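# Stack the black plate onto the white plate

## Task

Set the black plate down on top of the white plate so that no part of it sticks out past the white plate's rim, and have it stay there on its own without the robot holding it; then release it and pull the tool away.

## Robot and tools

Robot: one arm with seven joints (waist, shoulder, upper arm roll, elbow, forearm roll, wrist pitch, wrist roll) ending in a suction cup instead of fingers. The controlled point is the cup point, the centre of the cup rim (29 mm across). The cup opens along the cup point's own +z axis. About 7 cm back from the rim the tool widens to roughly 8 cm on each side (body and wrist camera), so keep that part clear of plates and table.

Frames: results report the cup point in the scene frame. Its origin lies on the table surface under the arm base; +z is up; looking along +x, +y is to the left. end_effector_position is in metres and end_effector_quat_wxyz is the orientation quaternion. The reported position can be somewhat off, more so when the arm reaches far. The base may sit slightly tilted.

execute_actions(actions): actions is a list of actions run one after another; an empty list just returns the current state and images. Each action is a list of 1 to 15 rows, one row per 1/30 s step; if fewer than 15 rows are given, the last one is repeated to fill the action (an action lasts 0.5 s). A row has 7 numbers, each in [-1, 1], in this order: dx, dy, dz, rx, ry, rz, suction. The first six are an offset, not a pose: they give the target relative to where the cup point was measured at the start of that action (for the first action in a call, the last pose a result reported), expressed in the cup point's own axes, so dz moves along the cup direction. Rows do not add up; each is measured from that same start. Scale: 1.0 equals 0.6 m for dx, dy, dz and 180 degrees for the rotation; rx, ry, rz form a single rotation vector. Per step the command is clipped to at most 70 mm and 16 degrees from the measured pose, so large offsets take several actions; after an action the arm drifts on only to the last clipped pose, so send the remainder in the next action. If position and orientation cannot both be met, position wins.

Suction (7th number): a fraction of full vacuum, where +1 is about 55 kPa below ambient; 0.05 or less switches it off. It keeps its last value until changed.

move(target, speed, blocking): target is one 7-number row as above, an offset from the pose in the most recent result that showed one, in cup axes, same scale; its suction value is applied at the start. The cup point follows a straight path lasting 0.5 to 10 s (paths longer than 10 s stop early, short of the target) and turns the shorter way. speed is the path's top speed in m/s, 0.002 to 0.5, default 0.25; turning is capped at twice that in rad/s. The arm may lag, wander off the path, or overshoot the speed near full extension, and it does not slow for obstacles: faster contact hits harder, and aiming deeper past a contact presses harder. blocking=false returns after 0.5 s while motion continues; until a result shows the move ended, further rows and moves are refused, so call wait or stop first. The result adds a move: line with the ending (done, off_target, moving, held, fault, etc.), the limits involved (paced = command clipped; held = a check blocked some steps, after which the arm can jump faster than speed) and the distance to target.

wait(seconds): 0 to 10; lets the scene run with the last command held, returning early if a running move ends. stop(): brakes a running move; it needs some distance, more when fast; suction is unaffected. zoom_image(camera, region): camera is cam_high, cam_low or cam_wrist; region is [x0, y0, x1, y1] in pixels with (0,0) top-left, at most 504 by 504. finished_scene(scene): ends the given scene number after the last command is held and reports success; it is final. A reply with no tool call ends everything.

Images: cam_high and cam_low are fixed, 672x504; cam_wrist is a 616x616 fisheye on the hand. Calibration data is given per camera but may be off by a couple of degrees and several millimetres.

Result lines: suction_measured is the vacuum reached; near 0 means no seal. On a tight seal it settles up to 0.15 under the commanded value and can dip 0.04 while the pump cycles. part_present turns 1 at 0.50 and back to 0 below 0.45. Hand target is the pose the controller is heading for. A pose unreachable line means the clearance check (which includes the mounting block) altered or blocked the command. MOTOR HOT appears from 60 °C; at 75 °C an OVER-TEMPERATURE FAULT lets the arm sag. Holding loads, even while you think, heats motors.

Picking and placing: switch suction on and press the cup squarely onto a flat, smooth area of the black plate so the rim seals all round; avoid holes, seams and the plate's edge. Under vacuum the cup shortens, so the held plate sits up to about 10 mm nearer the tool than the cup point suggests; vacuum can even lift a light object without contact. To release, lower the plate until it rests on the white plate, set suction to 0 or below 0.05, then lift at least 15 mm so the cup no longer touches. If the cup seals on the table it pins the tool; turn suction off.

Avoid: contact torque reaching a joint's load limit (46.9 N m for waist, shoulder, upper arm roll, elbow; 29.5 N m for forearm roll, wrist pitch, wrist roll), which halts the arm for 10 s and drops the rest of the call; dropping, slamming or shoving the plates; and anything leaving the table, which fails the job. Loose objects may occasionally get nudged by an outside push, so check the final placement before ending.

Each tool is called after "Request:" by a JSON object that holds its "api" and its "payload".

## Session

Request:
{"api": "execute_actions", "payload": {"actions": []}}

Scene clock: 0.00 s.
end_effector_position=(+0.4518, -0.0063, +0.2200) suction_measured=0.01 part_present=0 end_effector_quat_wxyz=(-0.003, +0.002, +1.000, +0.007)
Joint positions: [-0.056  0.432  0.001  1.655  0.     1.055  3.089]
Joint velocities: [-0.    -0.001 -0.    -0.    -0.    -0.001  0.   ]
Motor temperatures (°C, as the motors report them): [30 28 28 28 39 42 37]
Hand target: +0.452, -0.006, +0.220; -0.003, +0.002, +1.000, +0.007

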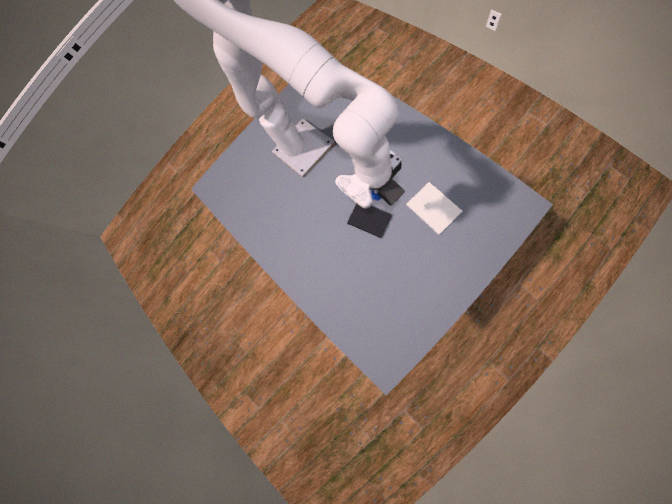

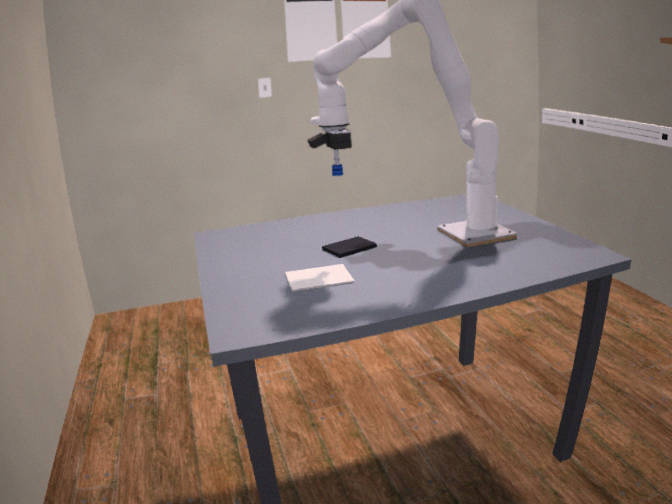

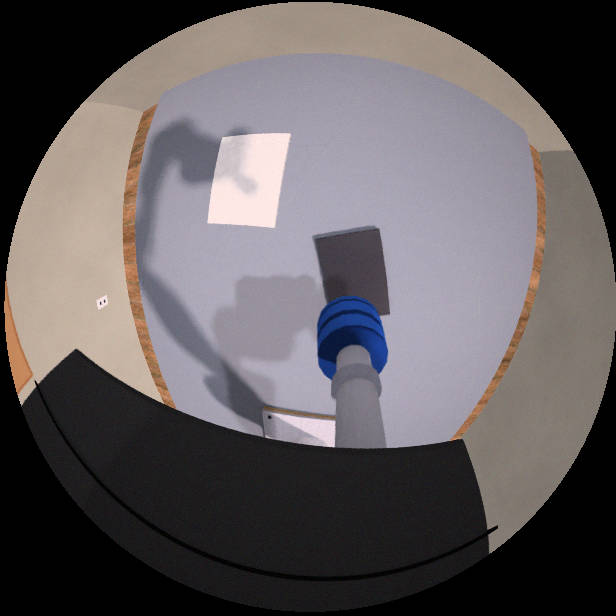

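Request:
{"api": "zoom_image", "payload": {"camera": "cam_high", "region": [330,160,480,260]}}

Request:
{"api": "zoom_image", "payload": {"camera": "cam_low", "region": [270,220,390,300]}}

Region (330, 160, 480, 260) of cam_high's 672x504 image, scaled by 3.360, with more detail than that image has.

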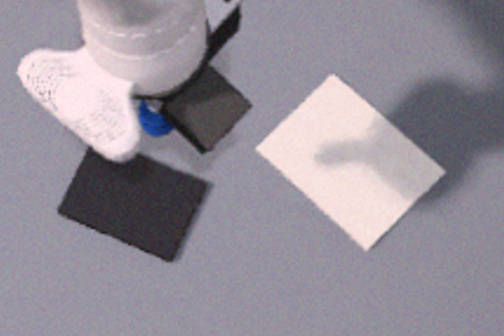

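Region (270, 220, 390, 300) of cam_low's 672x504 image, scaled by 4.200, with more detail than that image has.

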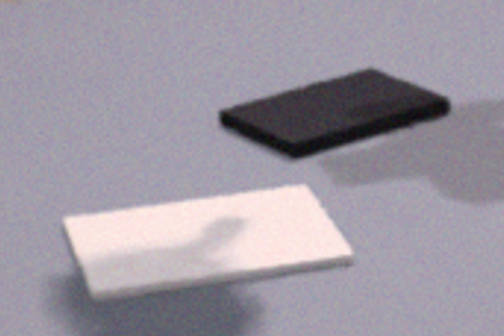

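Request:
{"api": "move", "payload": {"target": [0.03,-0.033,0.29,0,0,0,1]}}

Scene clock: 16.70 s.
end_effector_position=(+0.4329, -0.0234, +0.0459) suction_measured=0.01 part_present=0 end_effector_quat_wxyz=(-0.003, +0.002, +1.000, +0.007)
Joint positions: [-0.01   0.698 -0.004  1.903  0.006  0.541  3.127]
Joint velocities: [ 0.001  0.004  0.001 -0.    -0.002 -0.     0.   ]
Motor temperatures (°C, as the motors report them): [30 28 28 28 39 42 37]
Hand target: +0.433, -0.023, +0.046; -0.003, +0.002, +1.000, +0.007
Off the commanded pose: 0.000 m, 0 deg.
move: done
camera_calibration (this result's frames):
cam_wrist: T_world_to_cam=[[0.0812391, -0.988152, -0.130211, -0.036371], [-0.921824, -0.12417, 0.367182, 0.39317], [-0.379, 0.0902021, -0.92099, 0.308977], [0, 0, 0, 1]] pos_world=[0.482491, -0.0149904, 0.135464]

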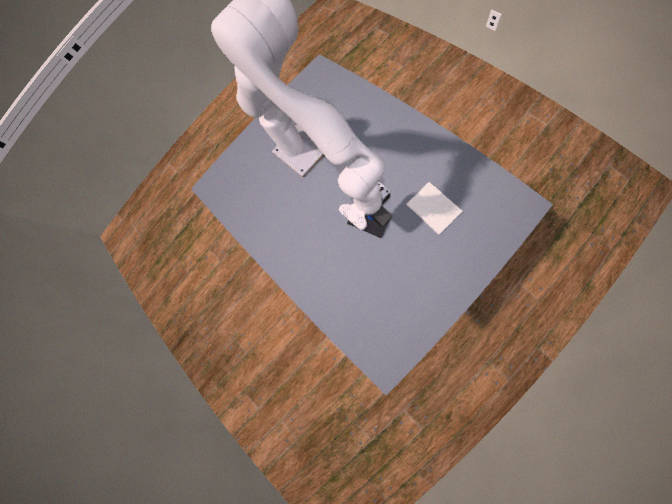

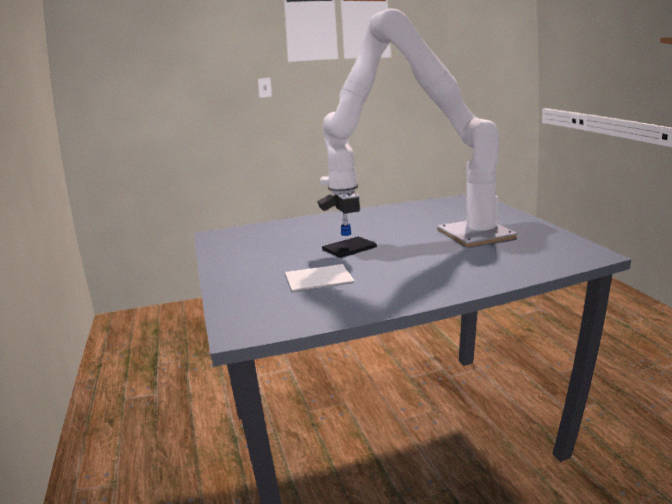

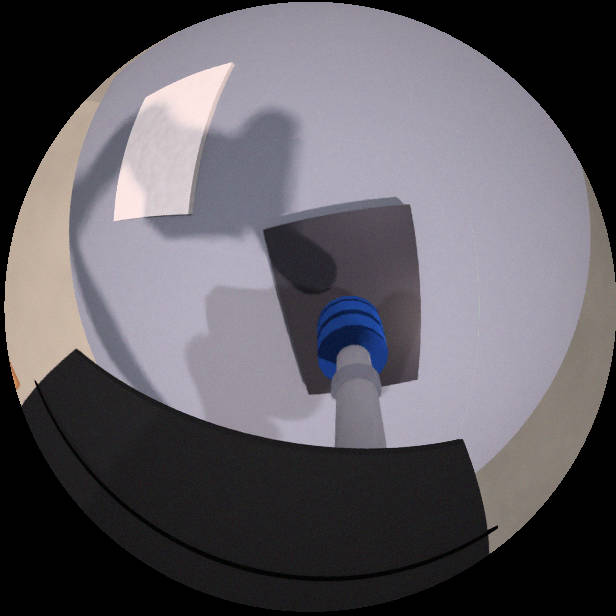

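Request:
{"api": "move", "payload": {"target": [0,-0.004,0.062,0,0,0,1], "speed": 0.06}}

Scene clock: 18.80 s.
end_effector_position=(+0.4325, -0.0253, +0.0086) suction_measured=0.36 part_present=0 end_effector_quat_wxyz=(-0.003, +0.002, +1.000, +0.007)
Joint positions: [-0.004  0.78  -0.004  1.912  0.008  0.448  3.13 ]
Joint velocities: [ 0.     0.006 -0.     0.     0.001 -0.003 -0.   ]
Motor temperatures (°C, as the motors report them): [30 28 28 28 39 42 37]
Hand target: +0.433, -0.025, +0.009; -0.003, +0.002, +1.000, +0.007
Off the commanded pose: 0.000 m, 0 deg.
move: done
camera_calibration (this result's frames):
cam_wrist: T_world_to_cam=[[0.0812717, -0.988151, -0.130203, -0.043044], [-0.921724, -0.12422, 0.367414, 0.406265], [-0.379235, 0.090151, -0.920898, 0.274788], [0, 0, 0, 1]] pos_world=[0.482172, -0.0168399, 0.09818]

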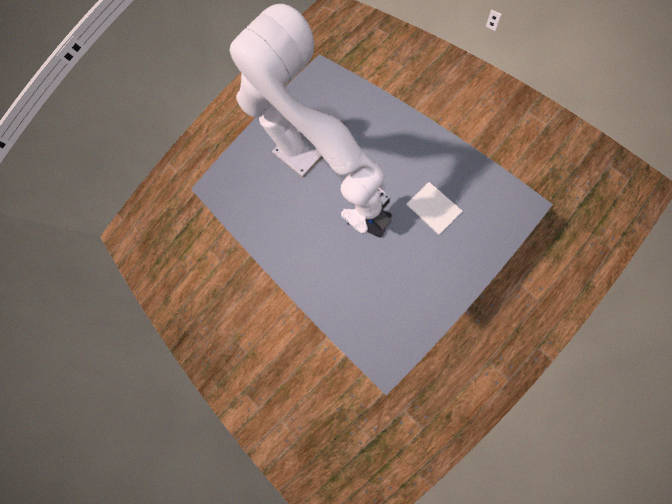

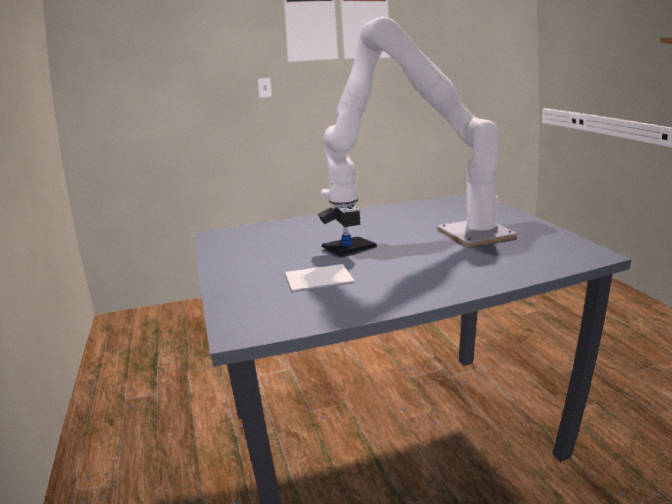

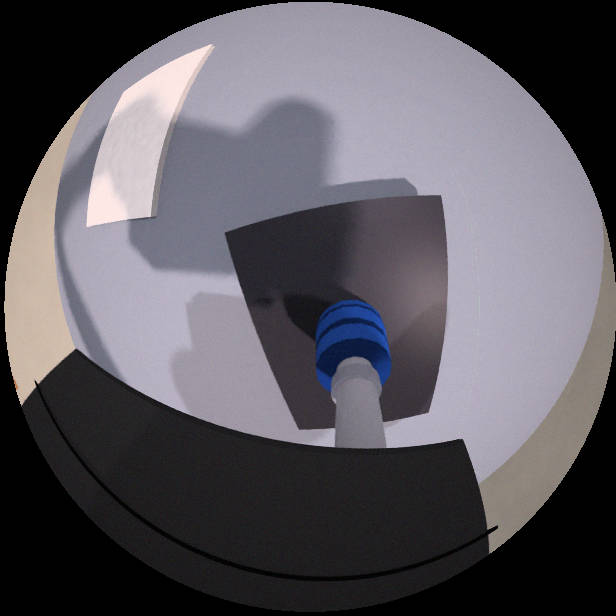

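Request:
{"api": "wait", "payload": {"seconds": 0.7}}

Request:
{"api": "move", "payload": {"target": [0,0,-0.04,0,0,0,1], "speed": 0.1}}

Request:
{"api": "move", "payload": {"target": [-0.228,0.286,0,0,0,0.108,1]}}

Scene clock: 21.23 s.
end_effector_position=(+0.4327, -0.0253, +0.0086) suction_measured=0.99 part_present=1 end_effector_quat_wxyz=(-0.003, +0.002, +1.000, +0.007)
Joint positions: [-0.004  0.78  -0.004  1.912  0.008  0.448  3.13 ]
Joint velocities: [-0.     0.001 -0.001 -0.     0.001 -0.     0.   ]
Motor temperatures (°C, as the motors report them): [30 28 28 28 39 42 37]
Hand target: +0.433, -0.025, +0.009; -0.003, +0.002, +1.000, +0.007
Off the commanded pose: 0.000 m, 0 deg.
wait: 0.70 s; at rest from the start
camera_calibration (this result's frames):
cam_wrist: T_world_to_cam=[[0.0812826, -0.988152, -0.130188, -0.04307], [-0.921825, -0.124201, 0.367169, 0.40644], [-0.378988, 0.0901657, -0.920999, 0.274728], [0, 0, 0, 1]] pos_world=[0.482286, -0.0168505, 0.0981843]

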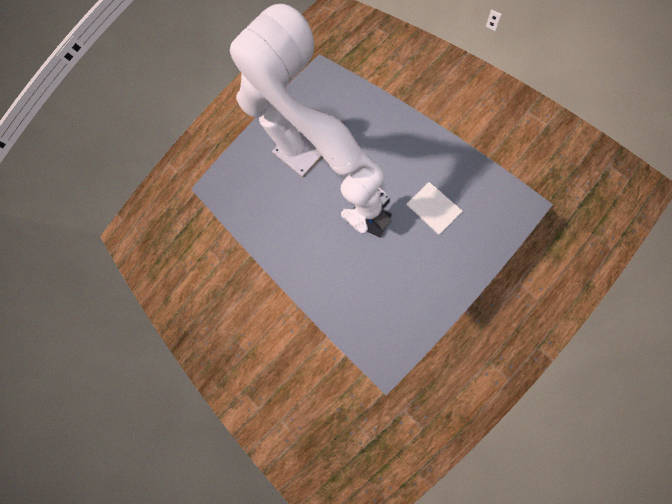

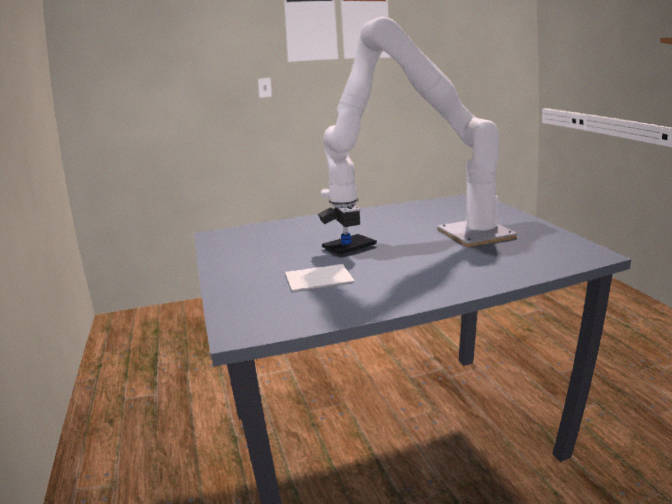

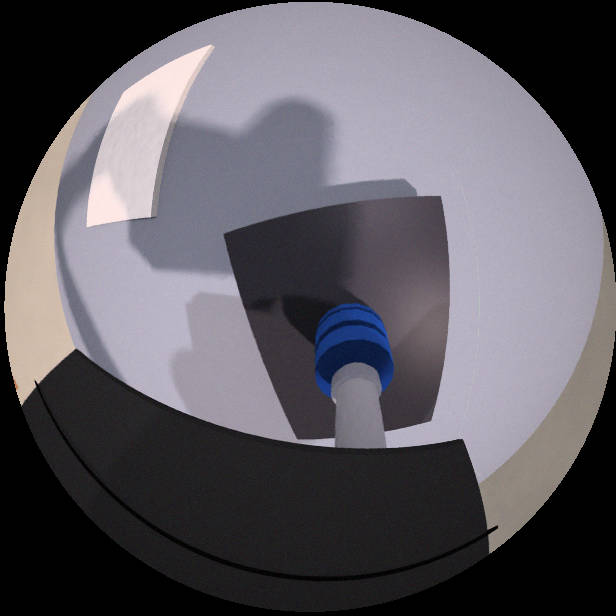

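Scene clock: 22.00 s.
end_effector_position=(+0.4327, -0.0256, +0.0324) suction_measured=0.99 part_present=1 end_effector_quat_wxyz=(-0.003, +0.002, +1.000, +0.007)
Joint positions: [-0.004  0.727 -0.004  1.907  0.007  0.507  3.131]
Joint velocities: [-0.    -0.007 -0.    -0.    -0.     0.003  0.   ]
Motor temperatures (°C, as the motors report them): [30 28 28 28 39 42 37]
Hand target: +0.433, -0.026, +0.033; -0.003, +0.002, +1.000, +0.007
Off the commanded pose: 0.000 m, 0 deg.
move: done
camera_calibration (this result's frames):
cam_wrist: T_world_to_cam=[[0.0812054, -0.988152, -0.130233, -0.0402819], [-0.921686, -0.124181, 0.367524, 0.397616], [-0.379342, 0.0901887, -0.920851, 0.296821], [0, 0, 0, 1]] pos_world=[0.482345, -0.0171983, 0.121949]

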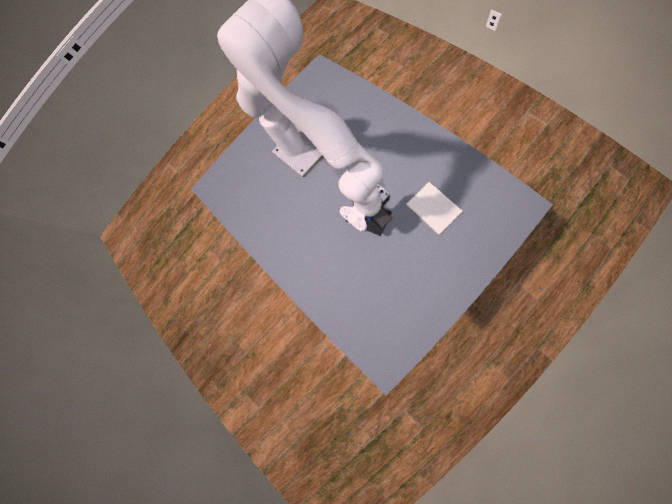

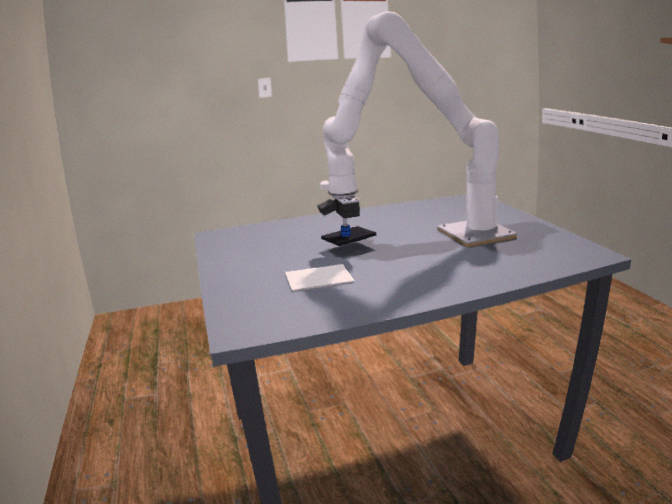

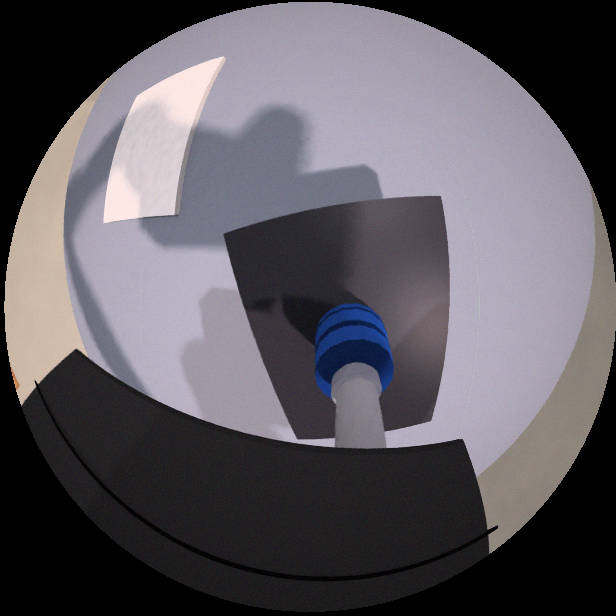

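Scene clock: 23.43 s.
end_effector_position=(+0.5707, +0.1451, +0.0348) suction_measured=0.99 part_present=1 end_effector_quat_wxyz=(-0.004, +0.171, +0.985, +0.007)
Joint positions: [-0.356  0.966  0.109  1.301 -0.116  0.879  2.586]
Joint velocities: [-0.004  0.011  0.001 -0.012  0.001  0.008 -0.003]
Motor temperatures (°C, as the motors report them): [30 28 28 28 39 42 37]
Hand target: +0.571, +0.145, +0.034; -0.004, +0.171, +0.985, +0.007
Off the commanded pose: 0.001 m, 0 deg.
move: done
camera_calibration (this result's frames):
cam_wrist: T_world_to_cam=[[-0.252875, -0.958906, -0.128659, 0.303871], [-0.909033, 0.189957, 0.37091, 0.492216], [-0.331228, 0.210749, -0.919713, 0.290997], [0, 0, 0, 1]] pos_world=[0.620669, 0.136556, 0.124161]

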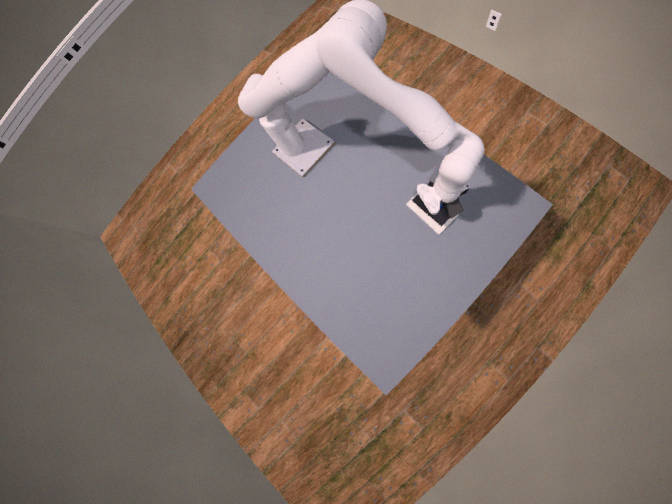

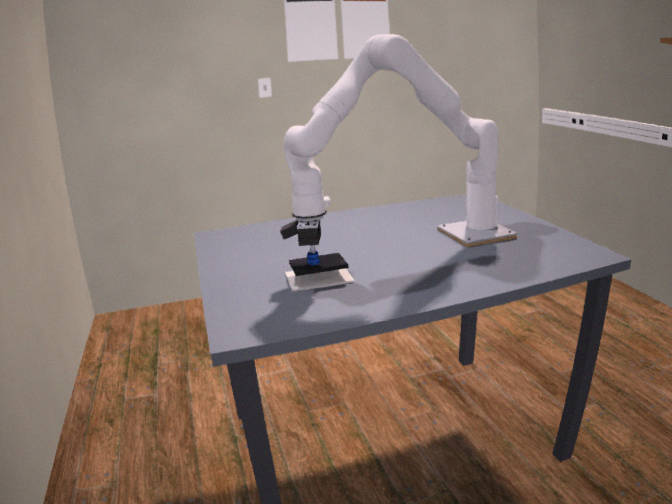

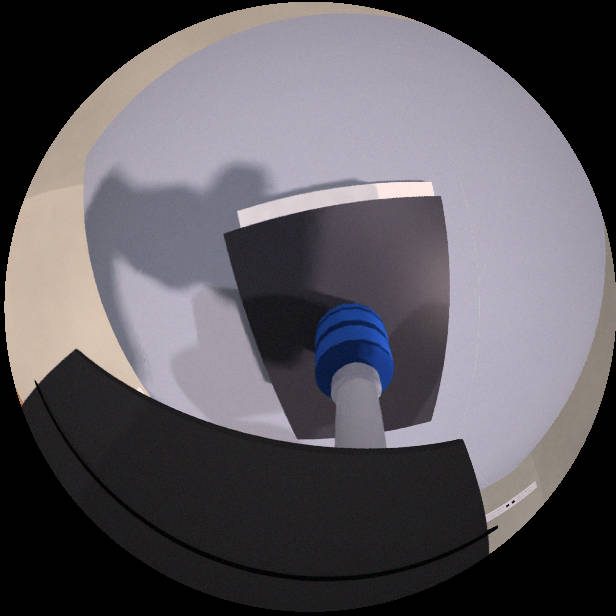

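Request:
{"api": "move", "payload": {"target": [0,0,0.035,0,0,0,1], "speed": 0.04}}

Request:
{"api": "zoom_image", "payload": {"camera": "cam_low", "region": [270,230,370,300]}}

Scene clock: 26.30 s.
end_effector_position=(+0.5706, +0.1454, +0.0139) suction_measured=0.99 part_present=1 end_effector_quat_wxyz=(-0.003, +0.171, +0.985, +0.007)
Joint positions: [-0.354  0.999  0.105  1.306 -0.118  0.841  2.588]
Joint velocities: [ 0.     0.003 -0.     0.     0.001 -0.002 -0.   ]
Motor temperatures (°C, as the motors report them): [30 28 28 28 39 42 37]
Hand target: +0.571, +0.145, +0.014; -0.004, +0.171, +0.985, +0.007
Off the commanded pose: 0.000 m, 0 deg.
move: done
camera_calibration (this result's frames):
cam_wrist: T_world_to_cam=[[-0.252811, -0.958908, -0.128768, 0.30148], [-0.909106, 0.189893, 0.370766, 0.499884], [-0.331079, 0.210797, -0.919756, 0.271654], [0, 0, 0, 1]] pos_world=[0.620603, 0.136903, 0.103336]

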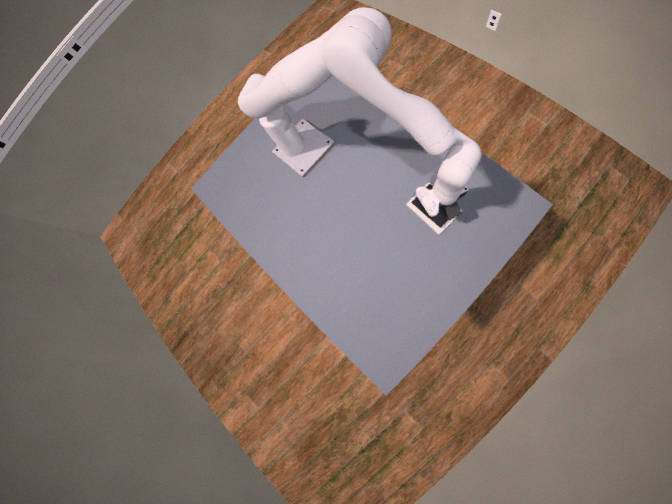

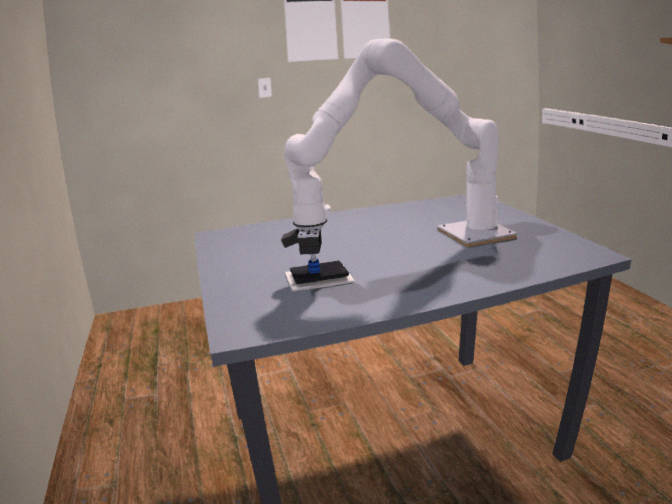

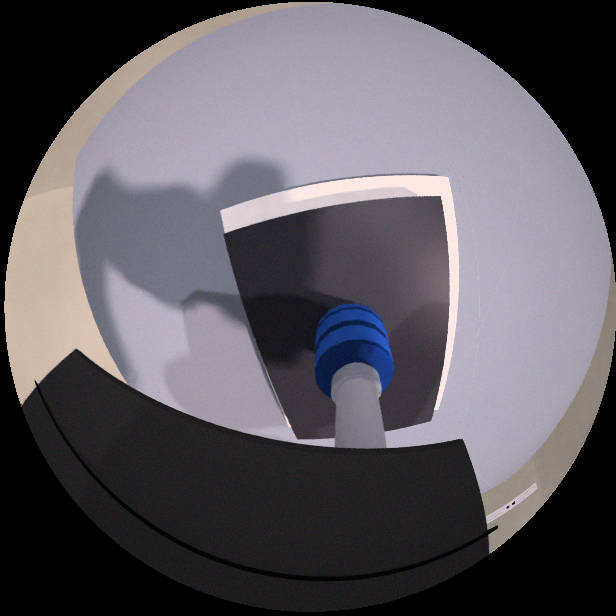

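Region (270, 230, 370, 300) of cam_low's 672x504 image, scaled by 5.040, with more detail than that image has; it fills the top 353 rows of this view, and the rest is white.

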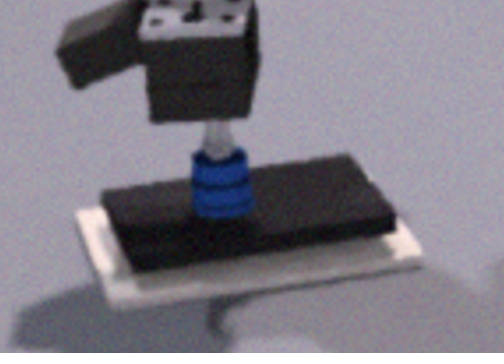

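Request:
{"api": "move", "payload": {"target": [0,0,0.009,0,0,0,1], "speed": 0.02}}

Request:
{"api": "execute_actions", "payload": {"actions": [[[0,0,0,0,0,0,0]]]}}

Request:
{"api": "wait", "payload": {"seconds": 1}}

Request:
{"api": "move", "payload": {"target": [0,0,-0.17,0,0,0,0]}}

Scene clock: 29.70 s.
end_effector_position=(+0.5706, +0.1455, +0.0086) suction_measured=0.99 part_present=1 end_effector_quat_wxyz=(-0.003, +0.171, +0.985, +0.007)
Joint positions: [-0.353  1.008  0.105  1.306 -0.119  0.831  2.588]
Joint velocities: [-0.     0.    -0.     0.    -0.    -0.001 -0.   ]
Motor temperatures (°C, as the motors report them): [30 28 28 28 39 42 37]
Hand target: +0.571, +0.146, +0.009; -0.003, +0.171, +0.985, +0.007
Off the commanded pose: 0.000 m, 0 deg.
move: done
camera_calibration (this result's frames):
cam_wrist: T_world_to_cam=[[-0.252788, -0.958908, -0.128816, 0.300874], [-0.909138, 0.189869, 0.3707, 0.501853], [-0.331009, 0.21082, -0.919776, 0.266709], [0, 0, 0, 1]] pos_world=[0.620594, 0.136996, 0.0980332]

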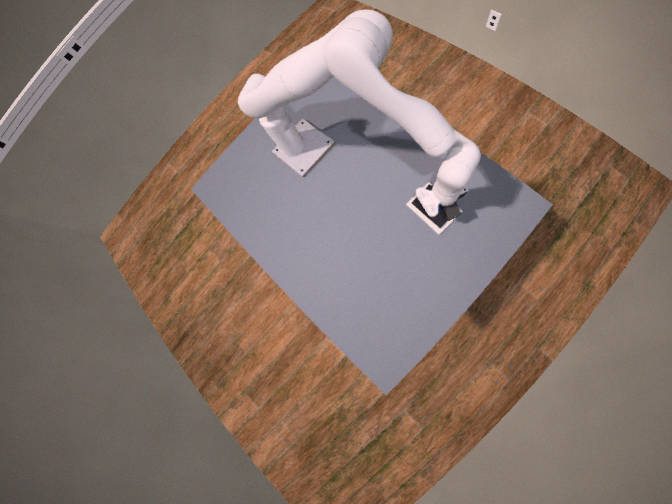

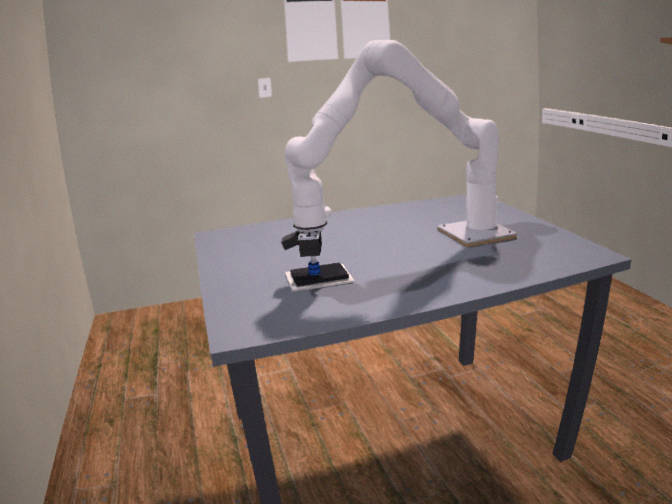

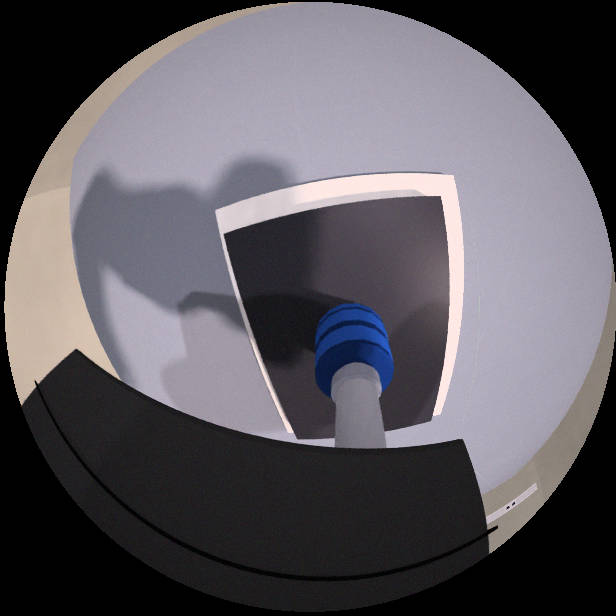

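Scene clock: 30.20 s.
end_effector_position=(+0.5719, +0.1459, +0.0108) suction_measured=0.01 part_present=0 end_effector_quat_wxyz=(-0.002, +0.171, +0.985, +0.008)
Joint positions: [-0.354  1.005  0.105  1.305 -0.119  0.832  2.588]
Joint velocities: [-0.    -0.002 -0.    -0.    -0.001  0.     0.   ]
Motor temperatures (°C, as the motors report them): [30 28 28 28 39 42 37]
Hand target: +0.571, +0.146, +0.009; -0.003, +0.171, +0.985, +0.007
Off the commanded pose: 0.002 m, 0 deg.
camera_calibration (this result's frames):
cam_wrist: T_world_to_cam=[[-0.252358, -0.958756, -0.13078, 0.301538], [-0.91042, 0.189473, 0.367743, 0.502927], [-0.327797, 0.211867, -0.920685, 0.266996], [0, 0, 0, 1]] pos_world=[0.621491, 0.137243, 0.100307]

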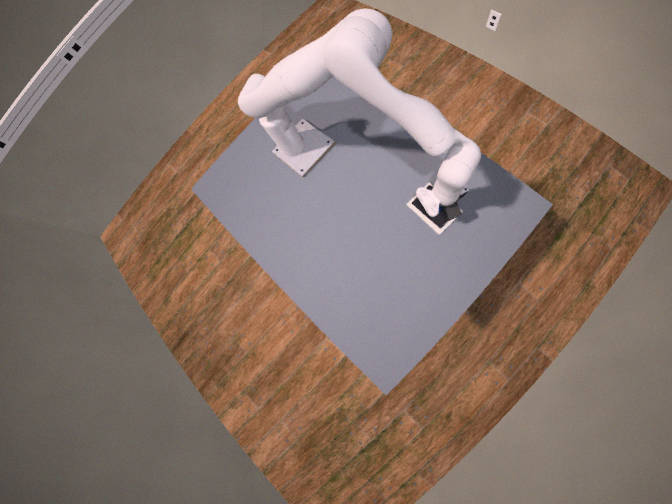

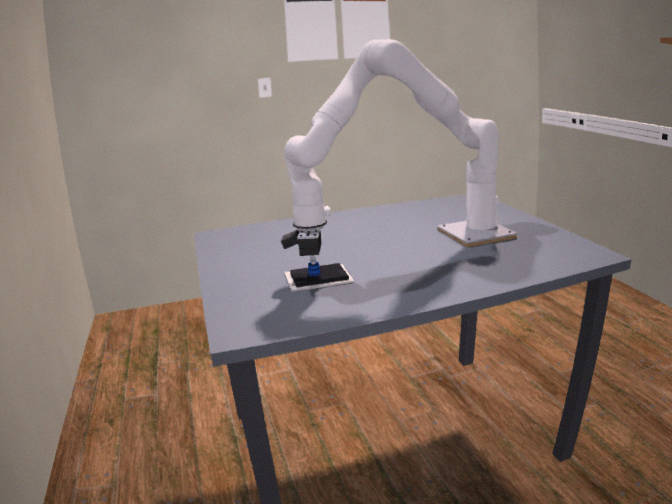

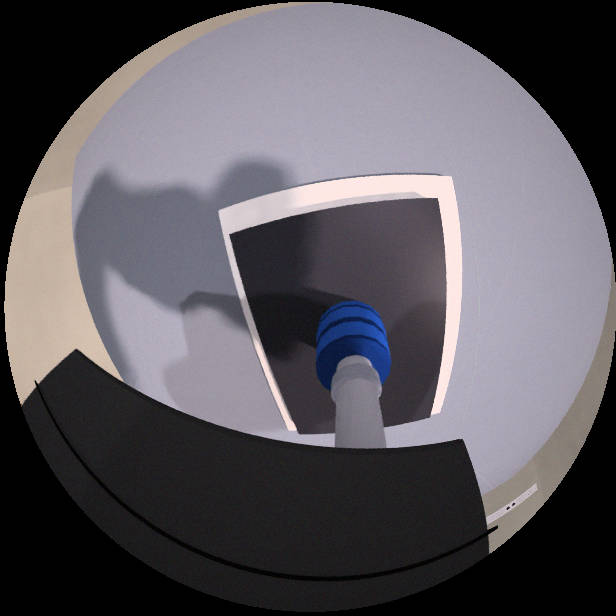

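Scene clock: 31.20 s.
end_effector_position=(+0.5719, +0.1459, +0.0108) suction_measured=0.01 part_present=0 end_effector_quat_wxyz=(-0.002, +0.171, +0.985, +0.008)
Joint positions: [-0.354  1.005  0.105  1.305 -0.119  0.832  2.588]
Joint velocities: [ 0.     0.001 -0.     0.    -0.    -0.    -0.   ]
Motor temperatures (°C, as the motors report them): [30 28 28 28 39 42 37]
Hand target: +0.571, +0.146, +0.009; -0.003, +0.171, +0.985, +0.007
Off the commanded pose: 0.002 m, 0 deg.
wait: 1.00 s; at rest by 0.17 s
camera_calibration (this result's frames):
cam_wrist: T_world_to_cam=[[-0.252358, -0.958755, -0.130783, 0.301539], [-0.910422, 0.189473, 0.367739, 0.502926], [-0.327792, 0.21187, -0.920686, 0.266998], [0, 0, 0, 1]] pos_world=[0.62149, 0.137242, 0.100312]

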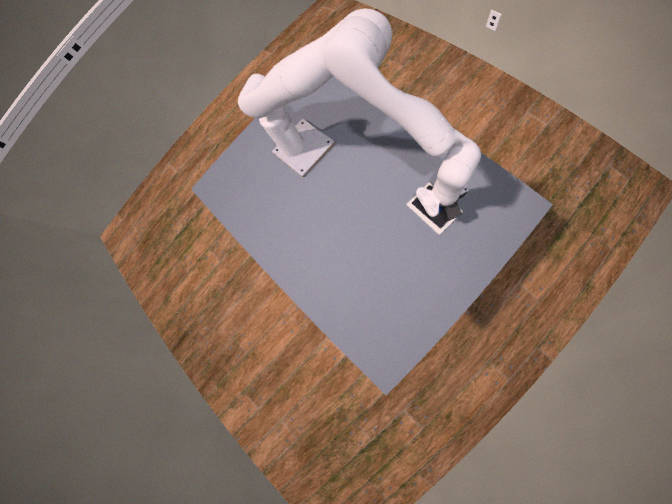

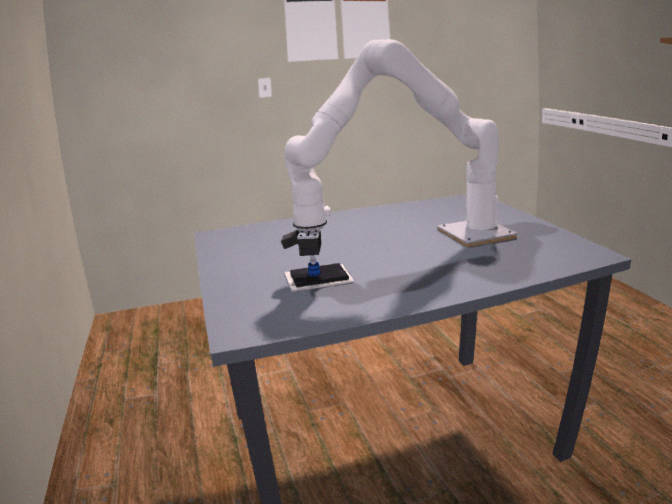

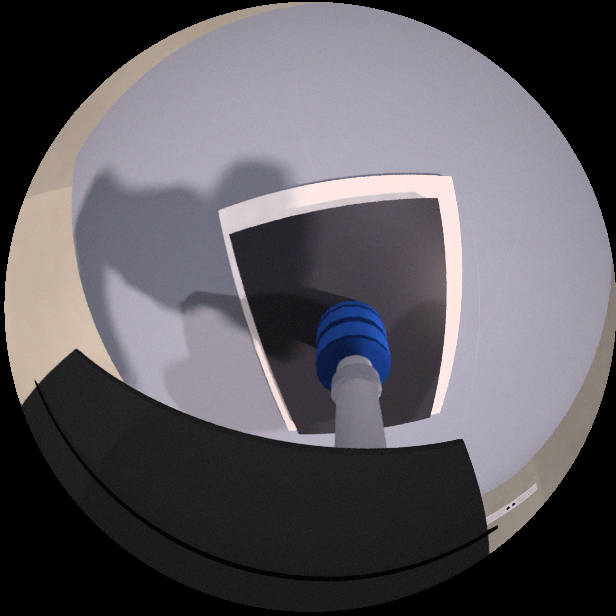

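Scene clock: 32.13 s.
end_effector_position=(+0.5719, +0.1442, +0.1126) suction_measured=0.01 part_present=0 end_effector_quat_wxyz=(-0.002, +0.171, +0.985, +0.008)
Joint positions: [-0.361  0.854  0.122  1.255 -0.106  1.034  2.578]
Joint velocities: [-0.    -0.002  0.001 -0.001 -0.001  0.002  0.   ]
Motor temperatures (°C, as the motors report them): [30 28 28 28 39 42 37]
Hand target: +0.572, +0.144, +0.113; -0.002, +0.171, +0.985, +0.008
Off the commanded pose: 0.000 m, 0 deg.
move: done
camera_calibration (this result's frames):
cam_wrist: T_world_to_cam=[[-0.252511, -0.958736, -0.130629, 0.313284], [-0.910321, 0.189631, 0.367907, 0.465707], [-0.327954, 0.211815, -0.920641, 0.361265], [0, 0, 0, 1]] pos_world=[0.621529, 0.135523, 0.202182]

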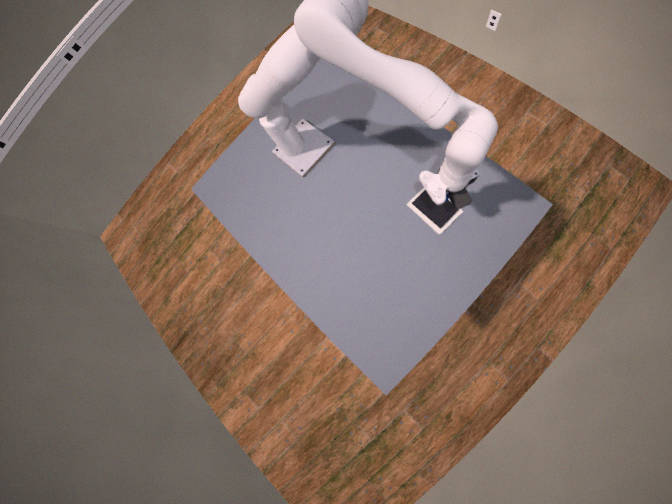

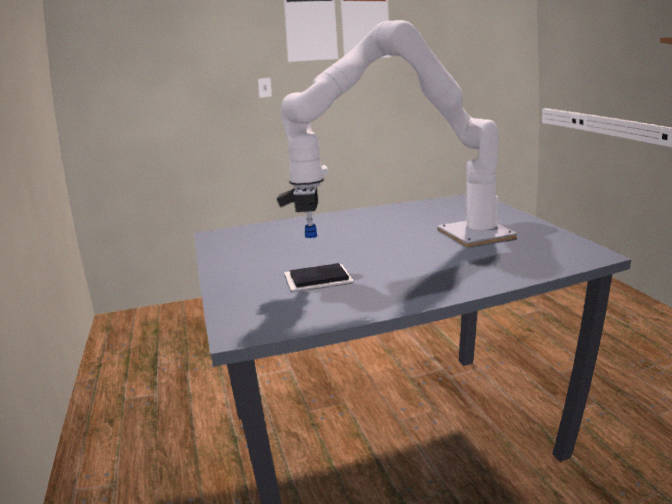

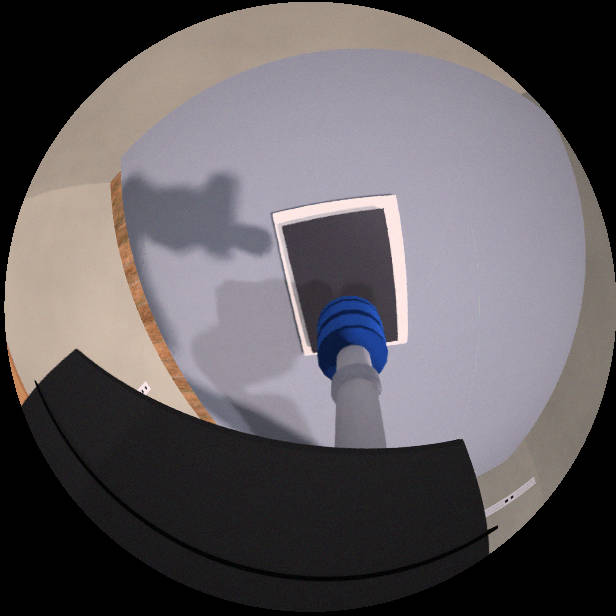

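Request:
{"api": "finished_scene", "payload": {"scene": 1}}

The scene is finished: the task was done.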